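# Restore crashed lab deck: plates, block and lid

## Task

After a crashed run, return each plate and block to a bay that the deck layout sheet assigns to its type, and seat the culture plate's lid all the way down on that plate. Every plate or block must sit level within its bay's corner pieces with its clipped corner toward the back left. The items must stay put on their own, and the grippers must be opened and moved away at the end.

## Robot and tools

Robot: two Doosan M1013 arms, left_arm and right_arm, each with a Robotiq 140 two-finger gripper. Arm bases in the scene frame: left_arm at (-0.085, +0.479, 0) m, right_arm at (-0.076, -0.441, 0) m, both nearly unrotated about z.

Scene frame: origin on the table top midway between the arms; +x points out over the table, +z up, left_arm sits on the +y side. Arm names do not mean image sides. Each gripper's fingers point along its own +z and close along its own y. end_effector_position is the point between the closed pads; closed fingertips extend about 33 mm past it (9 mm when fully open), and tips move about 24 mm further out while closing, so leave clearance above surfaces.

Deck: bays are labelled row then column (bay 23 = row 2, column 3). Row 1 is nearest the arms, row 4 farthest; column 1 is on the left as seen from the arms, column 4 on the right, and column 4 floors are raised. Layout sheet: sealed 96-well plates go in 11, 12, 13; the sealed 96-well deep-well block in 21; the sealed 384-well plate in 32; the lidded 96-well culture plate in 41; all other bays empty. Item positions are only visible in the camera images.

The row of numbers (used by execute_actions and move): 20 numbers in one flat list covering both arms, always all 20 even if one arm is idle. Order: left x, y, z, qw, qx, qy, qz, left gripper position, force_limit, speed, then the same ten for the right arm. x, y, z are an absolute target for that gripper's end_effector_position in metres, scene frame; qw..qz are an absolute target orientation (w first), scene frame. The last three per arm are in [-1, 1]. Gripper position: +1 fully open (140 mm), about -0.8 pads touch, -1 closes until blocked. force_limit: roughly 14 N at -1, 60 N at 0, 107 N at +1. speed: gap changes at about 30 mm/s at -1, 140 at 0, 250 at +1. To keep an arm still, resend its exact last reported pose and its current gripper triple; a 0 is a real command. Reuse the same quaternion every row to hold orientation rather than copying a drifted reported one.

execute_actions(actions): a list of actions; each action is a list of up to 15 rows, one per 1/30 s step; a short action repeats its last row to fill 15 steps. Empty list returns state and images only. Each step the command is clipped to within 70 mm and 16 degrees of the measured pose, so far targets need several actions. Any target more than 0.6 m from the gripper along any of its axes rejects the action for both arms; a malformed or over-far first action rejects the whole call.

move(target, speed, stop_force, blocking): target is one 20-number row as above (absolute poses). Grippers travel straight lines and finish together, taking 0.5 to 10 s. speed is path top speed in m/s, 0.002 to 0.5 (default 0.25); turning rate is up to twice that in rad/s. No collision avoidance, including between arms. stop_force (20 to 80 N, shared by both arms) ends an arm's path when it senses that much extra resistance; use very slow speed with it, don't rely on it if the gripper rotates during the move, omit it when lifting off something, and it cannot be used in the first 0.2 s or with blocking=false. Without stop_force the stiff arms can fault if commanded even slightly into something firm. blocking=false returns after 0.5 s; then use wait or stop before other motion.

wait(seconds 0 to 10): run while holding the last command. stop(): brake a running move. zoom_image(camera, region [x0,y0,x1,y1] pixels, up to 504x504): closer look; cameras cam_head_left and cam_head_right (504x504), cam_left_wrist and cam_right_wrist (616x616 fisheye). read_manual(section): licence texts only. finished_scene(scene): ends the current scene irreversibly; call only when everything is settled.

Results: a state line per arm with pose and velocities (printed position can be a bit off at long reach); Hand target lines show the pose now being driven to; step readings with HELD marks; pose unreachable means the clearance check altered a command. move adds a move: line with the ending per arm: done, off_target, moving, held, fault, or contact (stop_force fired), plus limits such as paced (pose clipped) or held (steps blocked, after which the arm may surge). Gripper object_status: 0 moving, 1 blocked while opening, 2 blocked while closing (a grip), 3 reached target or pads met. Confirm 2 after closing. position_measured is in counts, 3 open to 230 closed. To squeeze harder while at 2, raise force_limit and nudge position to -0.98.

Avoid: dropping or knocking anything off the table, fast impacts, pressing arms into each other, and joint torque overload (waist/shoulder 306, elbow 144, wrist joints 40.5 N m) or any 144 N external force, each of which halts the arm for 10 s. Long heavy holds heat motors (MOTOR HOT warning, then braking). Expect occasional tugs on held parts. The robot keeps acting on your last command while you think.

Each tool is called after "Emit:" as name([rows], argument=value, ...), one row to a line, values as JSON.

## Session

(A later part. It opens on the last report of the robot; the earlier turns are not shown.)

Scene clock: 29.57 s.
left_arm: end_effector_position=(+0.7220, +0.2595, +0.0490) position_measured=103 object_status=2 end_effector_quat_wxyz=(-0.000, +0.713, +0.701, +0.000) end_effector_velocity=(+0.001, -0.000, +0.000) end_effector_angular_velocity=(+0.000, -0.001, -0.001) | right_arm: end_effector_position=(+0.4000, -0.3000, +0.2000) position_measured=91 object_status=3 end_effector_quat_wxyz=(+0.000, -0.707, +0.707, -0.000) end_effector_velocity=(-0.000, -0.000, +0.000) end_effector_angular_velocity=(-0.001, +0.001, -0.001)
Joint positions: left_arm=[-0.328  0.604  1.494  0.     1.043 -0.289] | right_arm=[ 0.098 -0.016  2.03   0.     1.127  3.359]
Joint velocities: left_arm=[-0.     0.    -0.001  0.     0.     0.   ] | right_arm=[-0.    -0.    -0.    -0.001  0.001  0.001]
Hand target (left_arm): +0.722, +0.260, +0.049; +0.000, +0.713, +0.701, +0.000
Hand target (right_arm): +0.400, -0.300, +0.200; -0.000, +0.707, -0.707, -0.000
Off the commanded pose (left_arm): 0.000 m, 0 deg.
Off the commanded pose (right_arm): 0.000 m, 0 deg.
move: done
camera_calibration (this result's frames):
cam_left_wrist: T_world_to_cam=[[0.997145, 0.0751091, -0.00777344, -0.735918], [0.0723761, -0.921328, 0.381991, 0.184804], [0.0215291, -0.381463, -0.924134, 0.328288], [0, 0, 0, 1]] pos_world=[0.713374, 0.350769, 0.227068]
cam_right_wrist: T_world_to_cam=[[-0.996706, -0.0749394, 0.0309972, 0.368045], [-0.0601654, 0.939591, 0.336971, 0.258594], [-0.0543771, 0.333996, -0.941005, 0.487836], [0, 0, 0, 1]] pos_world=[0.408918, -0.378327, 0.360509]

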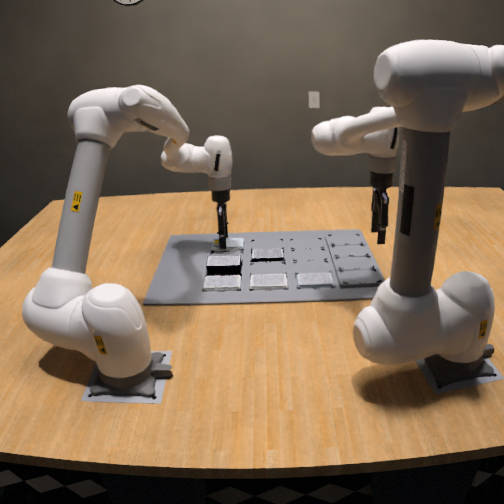

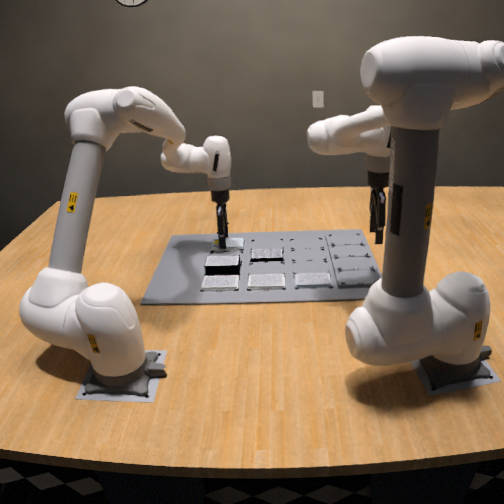

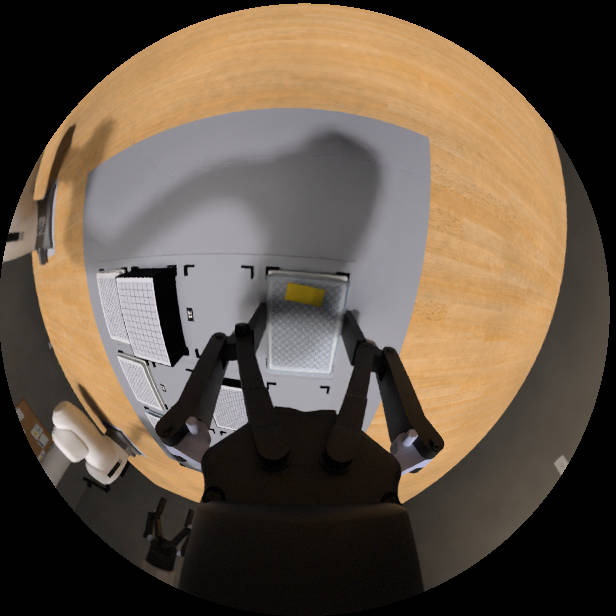

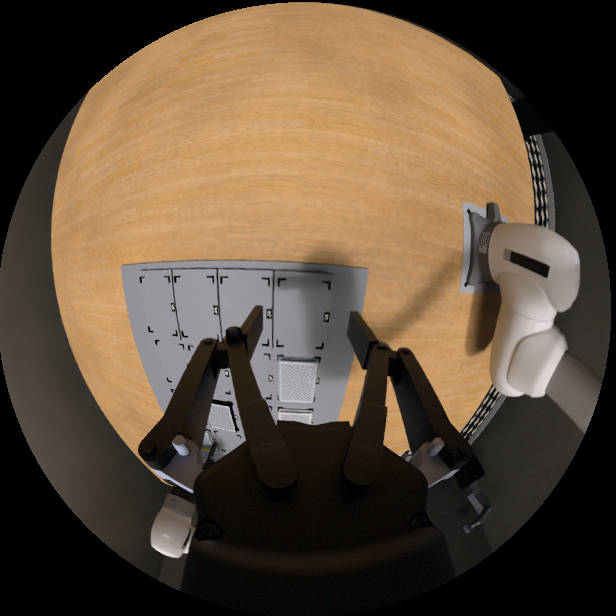

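Emit:
move(target=[0.722,0.2615,0.048,0,0.7133,0.7009,0,-1,-0.5,-0.6,0.40,-0.30,0.2,0,0.7071,-0.7071,0,0.3,0,-0.6], speed=0.008)

Emit:
move(target=[0.722,0.2615,0.034,0,0.7133,0.7009,0,-1,-0.5,-0.6,0.40,-0.30,0.2,0,0.7071,-0.7071,0,0.3,0,-0.6], speed=0.005, stop_force=20)

Emit:
zoom_image(camera="cam_left_wrist", region=[230, 240, 390, 400])

Emit:
zoom_image(camera="cam_head_left", region=[200, 225, 260, 260])

Scene clock: 30.90 s.
left_arm: end_effector_position=(+0.7220, +0.2615, +0.0481) position_measured=103 object_status=2 end_effector_quat_wxyz=(+0.000, +0.713, +0.701, +0.000) end_effector_velocity=(-0.000, -0.000, +0.000) end_effector_angular_velocity=(-0.000, +0.000, -0.000) | right_arm: end_effector_position=(+0.4000, -0.3000, +0.2000) position_measured=91 object_status=3 end_effector_quat_wxyz=(+0.000, -0.707, +0.707, -0.000) end_effector_velocity=(+0.000, +0.000, -0.000) end_effector_angular_velocity=(+0.001, -0.001, -0.001)
Joint positions: left_arm=[-0.325  0.604  1.496  0.     1.041 -0.287] | right_arm=[ 0.098 -0.016  2.03   0.     1.127  3.359]
Joint velocities: left_arm=[-0.  0. -0. -0.  0.  0.] | right_arm=[ 0.     0.    -0.     0.    -0.001  0.   ]
Hand target (left_arm): +0.722, +0.262, +0.048; +0.000, +0.713, +0.701, +0.000
Hand target (right_arm): +0.400, -0.300, +0.200; -0.000, +0.707, -0.707, -0.000
Off the commanded pose (left_arm): 0.000 m, 0 deg.
Off the commanded pose (right_arm): 0.000 m, 0 deg.
move: done
camera_calibration (this result's frames):
cam_left_wrist: T_world_to_cam=[[0.997145, 0.0751202, -0.0077137, -0.736077], [0.0723623, -0.921307, 0.382044, 0.186989], [0.0215925, -0.381511, -0.924112, 0.328145], [0, 0, 0, 1]] pos_world=[0.713358, 0.352759, 0.226127]
cam_right_wrist: T_world_to_cam=[[-0.996706, -0.0749396, 0.0309974, 0.368045], [-0.0601655, 0.939591, 0.336971, 0.258594], [-0.0543773, 0.333996, -0.941005, 0.487837], [0, 0, 0, 1]] pos_world=[0.408918, -0.378327, 0.360509]

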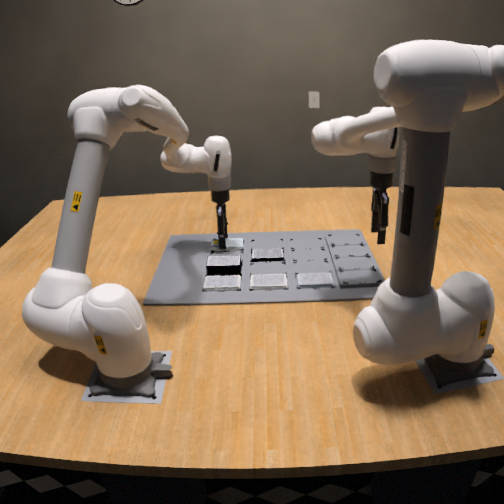

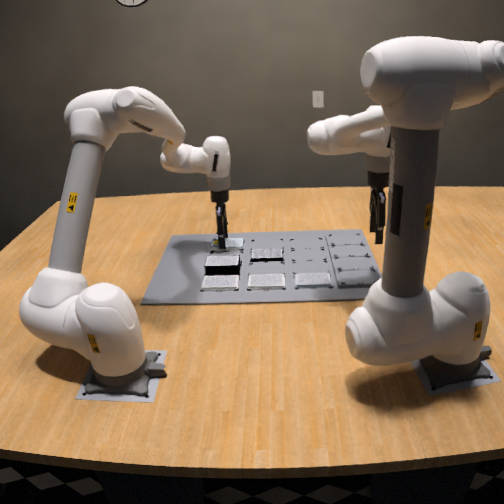

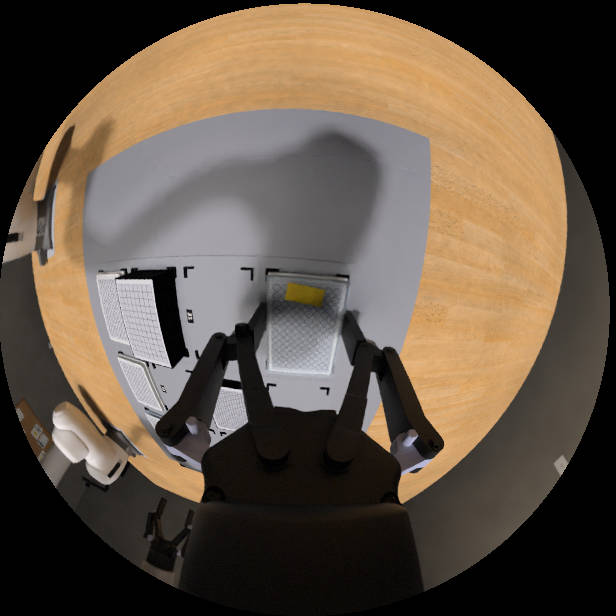

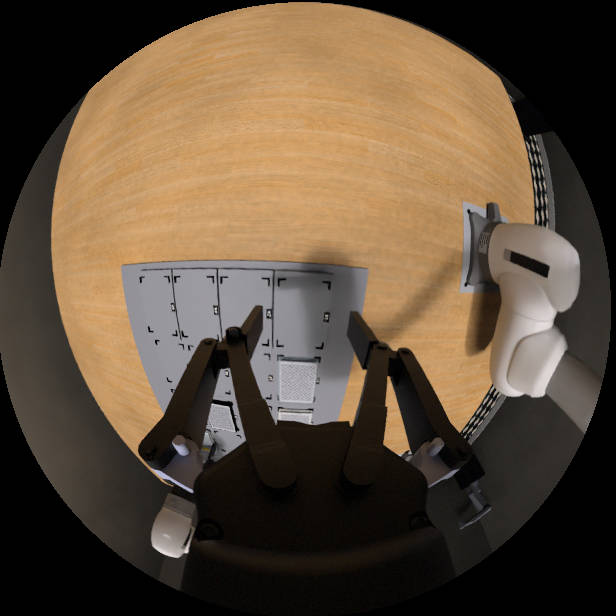

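Scene clock: 32.23 s.
left_arm: end_effector_position=(+0.7220, +0.2615, +0.0430) position_measured=103 object_status=2 end_effector_quat_wxyz=(+0.000, +0.713, +0.701, +0.000) end_effector_velocity=(+0.000, +0.000, +0.000) end_effector_angular_velocity=(+0.001, +0.000, -0.001) | right_arm: end_effector_position=(+0.4000, -0.3000, +0.2000) position_measured=91 object_status=3 end_effector_quat_wxyz=(+0.000, -0.707, +0.707, -0.000) end_effector_velocity=(-0.000, -0.000, +0.000) end_effector_angular_velocity=(-0.001, +0.000, -0.001)
Joint positions: left_arm=[-0.325  0.608  1.5   -0.     1.034 -0.287] | right_arm=[ 0.098 -0.016  2.03   0.     1.127  3.359]
Joint velocities: left_arm=[ 0.     0.    -0.001  0.001  0.002  0.001] | right_arm=[-0.    -0.     0.    -0.001  0.001  0.001]
Hand target (left_arm): +0.722, +0.261, +0.043; +0.000, +0.713, +0.701, +0.000
Hand target (right_arm): +0.400, -0.300, +0.200; -0.000, +0.707, -0.707, -0.000
Off the commanded pose (left_arm): 0.009 m, 0 deg.
Off the commanded pose (right_arm): 0.000 m, 0 deg.
move: contact (left_arm)
camera_calibration (this result's frames):
cam_left_wrist: T_world_to_cam=[[0.997144, 0.0751309, -0.0077052, -0.736092], [0.0723687, -0.921301, 0.382056, 0.188941], [0.0216054, -0.381522, -0.924107, 0.323435], [0, 0, 0, 1]] pos_world=[0.713328, 0.352772, 0.221031]
cam_right_wrist: T_world_to_cam=[[-0.996706, -0.0749394, 0.0309972, 0.368045], [-0.0601654, 0.939591, 0.336971, 0.258594], [-0.0543771, 0.333996, -0.941005, 0.487837], [0, 0, 0, 1]] pos_world=[0.408918, -0.378327, 0.360509]

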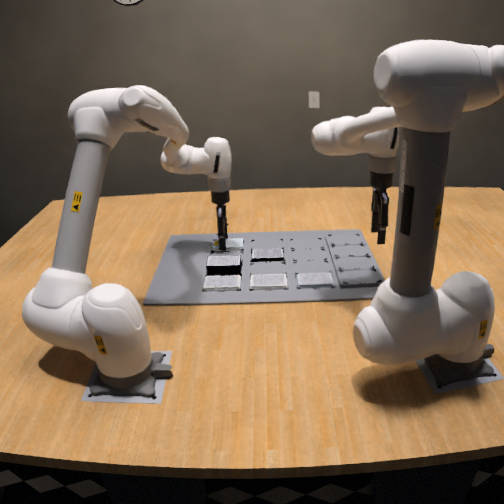

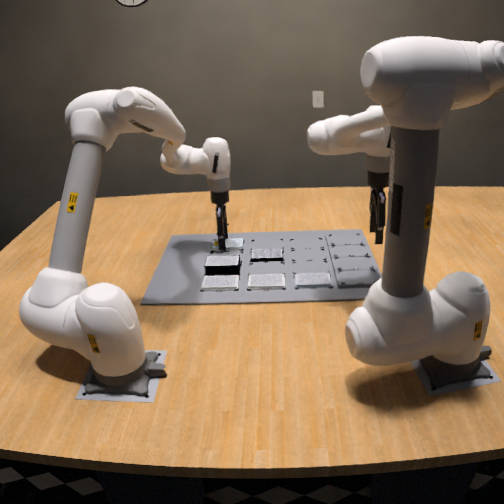

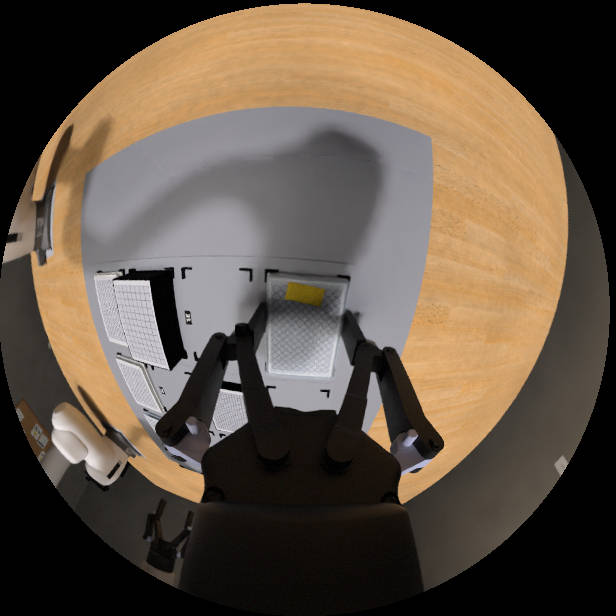

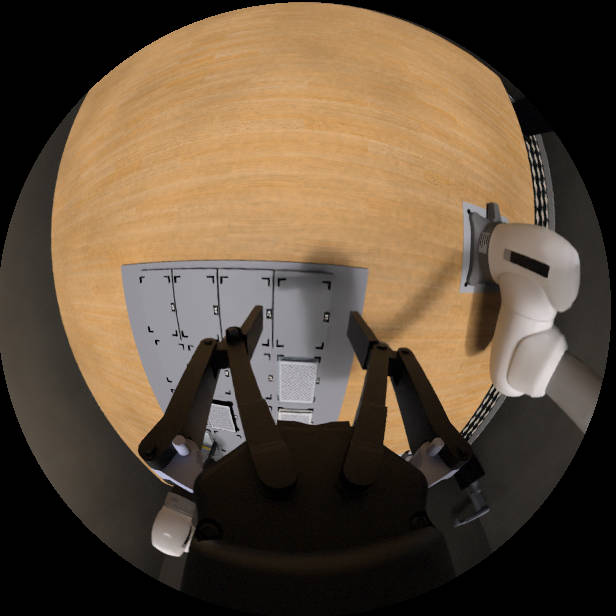

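Region (230, 240, 390, 400) of cam_left_wrist's 616x616 image, scaled by 3.150, with more detail than that image has.

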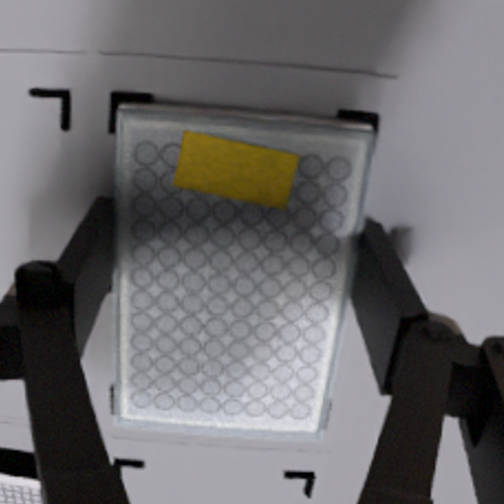

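Region (200, 225, 260, 260) of cam_head_left's 504x504 image, scaled by 8.400, with more detail than that image has; it fills the top 294 rows of this view, and the rest is white.

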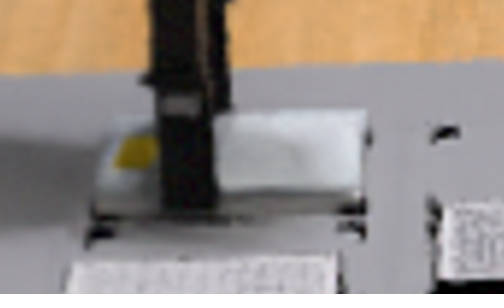

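Release and lift.

Emit:
move(target=[0.722,0.2615,0.0435,0,0.7133,0.7009,0,0.3,-0.5,-0.6,0.40,-0.30,0.2,0,0.7071,-0.7071,0,0.3,0,-0.6], speed=0.01)

Emit:
move(target=[0.722,0.2615,0.11,0,0.7133,0.7009,0,0.3,-0.5,-0.6,0.40,-0.30,0.2,0,0.7071,-0.7071,0,0.3,0,-0.6], speed=0.12)

Emit:
zoom_image(camera="cam_left_wrist", region=[230, 240, 390, 400])

Emit:
zoom_image(camera="cam_head_left", region=[195, 225, 345, 300])

Emit:
zoom_image(camera="cam_head_left", region=[200, 225, 260, 260])

Scene clock: 33.40 s.
left_arm: end_effector_position=(+0.7220, +0.2615, +0.0435) position_measured=91 object_status=3 end_effector_quat_wxyz=(-0.000, +0.713, +0.701, -0.000) end_effector_velocity=(-0.000, +0.000, -0.001) end_effector_angular_velocity=(+0.000, +0.002, -0.002) | right_arm: end_effector_position=(+0.4000, -0.3000, +0.2000) position_measured=91 object_status=3 end_effector_quat_wxyz=(+0.000, -0.707, +0.707, -0.000) end_effector_velocity=(-0.000, +0.000, -0.000) end_effector_angular_velocity=(+0.000, +0.001, -0.001)
Joint positions: left_arm=[-0.325  0.608  1.499 -0.     1.035 -0.287] | right_arm=[ 0.098 -0.016  2.03   0.     1.127  3.359]
Joint velocities: left_arm=[ 0.     0.002 -0.    -0.     0.     0.002] | right_arm=[ 0.     0.    -0.     0.     0.001  0.001]
Hand target (left_arm): +0.722, +0.261, +0.044; +0.000, +0.713, +0.701, -0.000
Hand target (right_arm): +0.400, -0.300, +0.200; -0.000, +0.707, -0.707, -0.000
Off the commanded pose (left_arm): 0.000 m, 0 deg.
Off the commanded pose (right_arm): 0.000 m, 0 deg.
move: done
camera_calibration (this result's frames):
cam_left_wrist: T_world_to_cam=[[0.997143, 0.075131, -0.00782503, -0.736095], [0.0724155, -0.921316, 0.382011, 0.188717], [0.0214915, -0.381486, -0.924125, 0.323968], [0, 0, 0, 1]] pos_world=[0.713364, 0.352761, 0.221535]
cam_right_wrist: T_world_to_cam=[[-0.996706, -0.0749395, 0.0309972, 0.368045], [-0.0601655, 0.939591, 0.336971, 0.258594], [-0.0543772, 0.333996, -0.941005, 0.487837], [0, 0, 0, 1]] pos_world=[0.408918, -0.378327, 0.360509]

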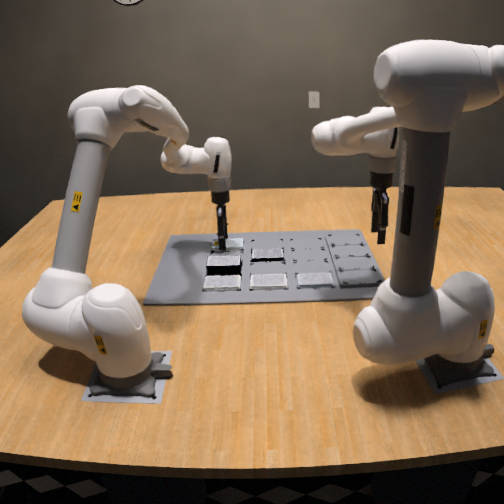

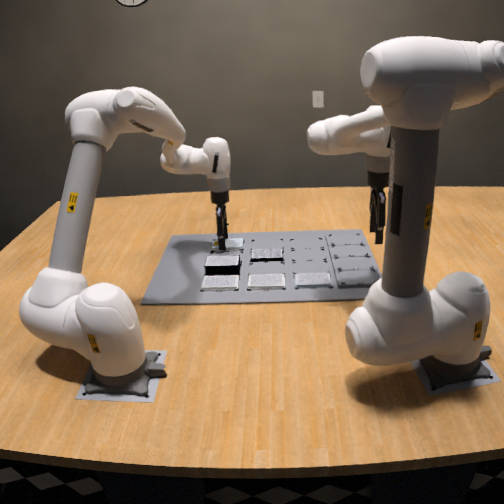

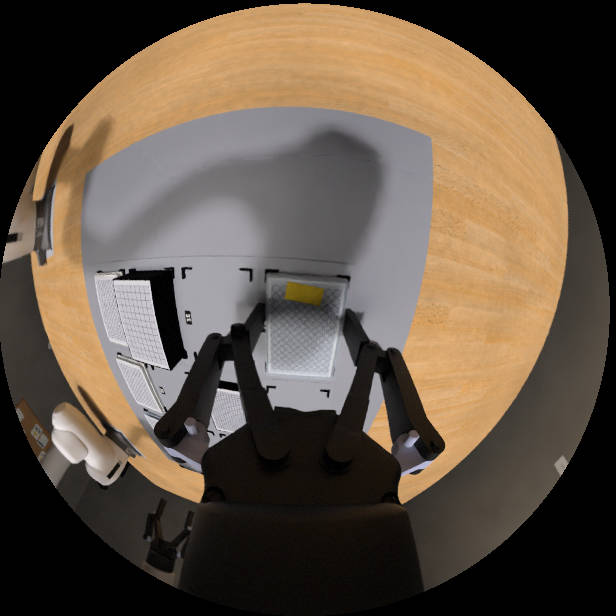

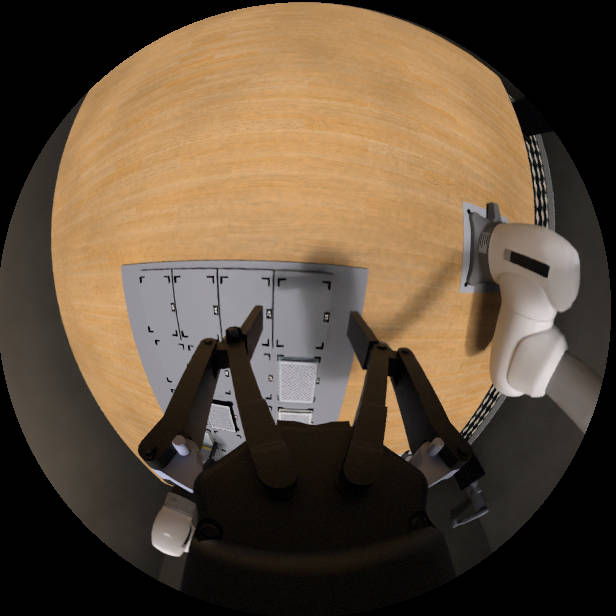

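Scene clock: 34.27 s.
left_arm: end_effector_position=(+0.7220, +0.2615, +0.1101) position_measured=91 object_status=3 end_effector_quat_wxyz=(+0.000, +0.713, +0.701, -0.000) end_effector_velocity=(-0.000, +0.000, +0.000) end_effector_angular_velocity=(+0.001, -0.000, -0.001) | right_arm: end_effector_position=(+0.4000, -0.3000, +0.2000) position_measured=91 object_status=3 end_effector_quat_wxyz=(+0.000, -0.707, +0.707, -0.000) end_effector_velocity=(+0.000, +0.000, +0.000) end_effector_angular_velocity=(-0.000, -0.001, +0.000)
Joint positions: left_arm=[-0.325  0.557  1.449 -0.     1.135 -0.287] | right_arm=[ 0.098 -0.016  2.03   0.     1.127  3.359]
Joint velocities: left_arm=[-0.    -0.     0.     0.001  0.     0.   ] | right_arm=[ 0.001 -0.    -0.    -0.    -0.001  0.   ]
Hand target (left_arm): +0.722, +0.261, +0.110; +0.000, +0.713, +0.701, -0.000
Hand target (right_arm): +0.400, -0.300, +0.200; -0.000, +0.707, -0.707, -0.000
Off the commanded pose (left_arm): 0.000 m, 0 deg.
Off the commanded pose (right_arm): 0.000 m, 0 deg.
move: done
camera_calibration (this result's frames):
cam_left_wrist: T_world_to_cam=[[0.997149, 0.0750587, -0.00771301, -0.73561], [0.0723038, -0.921285, 0.382106, 0.163287], [0.0215745, -0.381575, -0.924086, 0.385505], [0, 0, 0, 1]] pos_world=[0.71339, 0.352747, 0.288173]
cam_right_wrist: T_world_to_cam=[[-0.996706, -0.0749395, 0.0309973, 0.368045], [-0.0601654, 0.939591, 0.336971, 0.258594], [-0.0543773, 0.333996, -0.941005, 0.487836], [0, 0, 0, 1]] pos_world=[0.408918, -0.378327, 0.360509]

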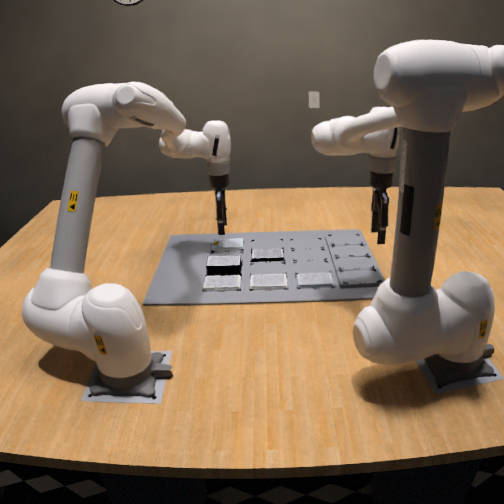

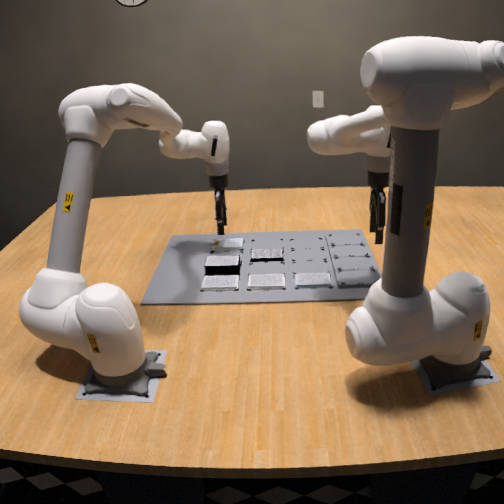

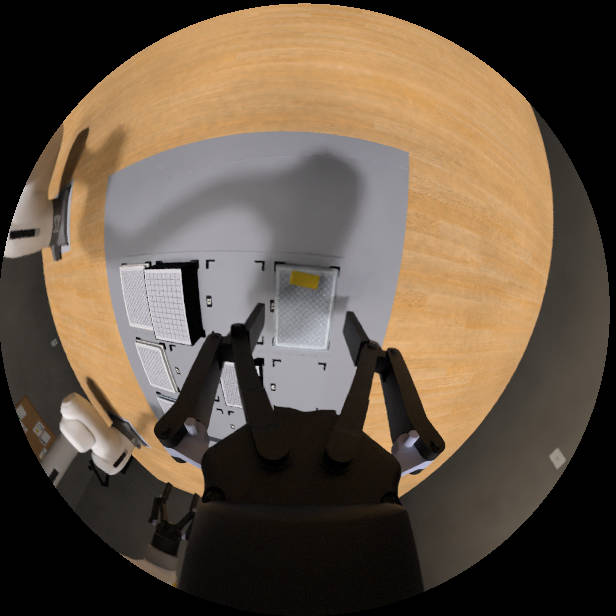

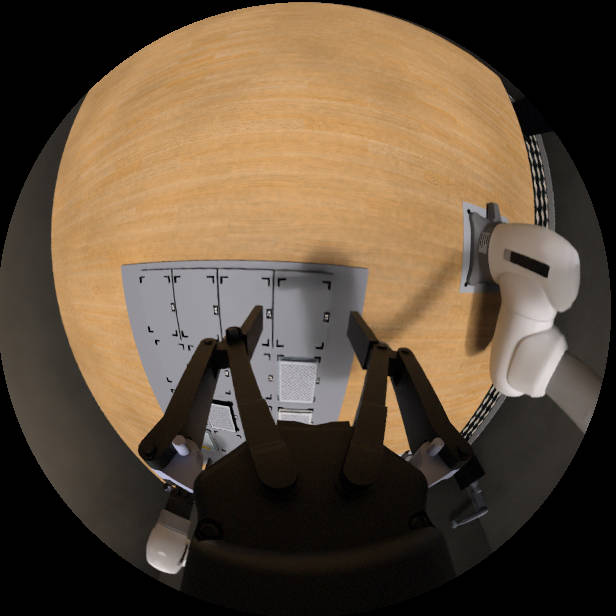

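Region (230, 240, 390, 400) of cam_left_wrist's 616x616 image, scaled by 3.150, with more detail than that image has.

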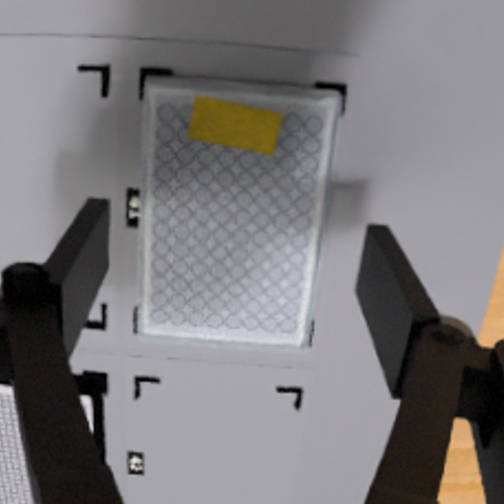

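Region (195, 225, 345, 300) of cam_head_left's 504x504 image, scaled by 3.360, with more detail than that image has.

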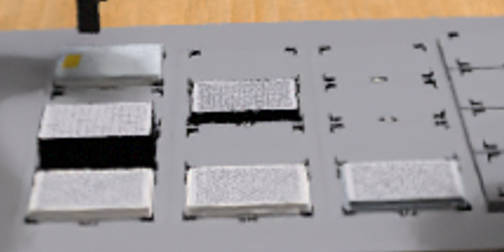

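Region (200, 225, 260, 260) of cam_head_left's 504x504 image, scaled by 8.400, with more detail than that image has; it fills the top 294 rows of this view, and the rest is white.

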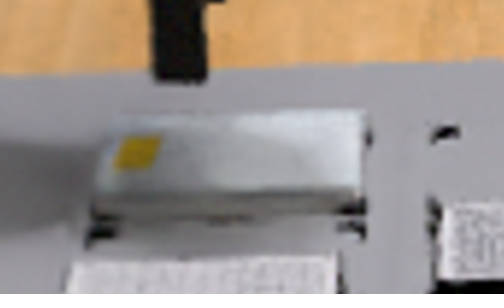

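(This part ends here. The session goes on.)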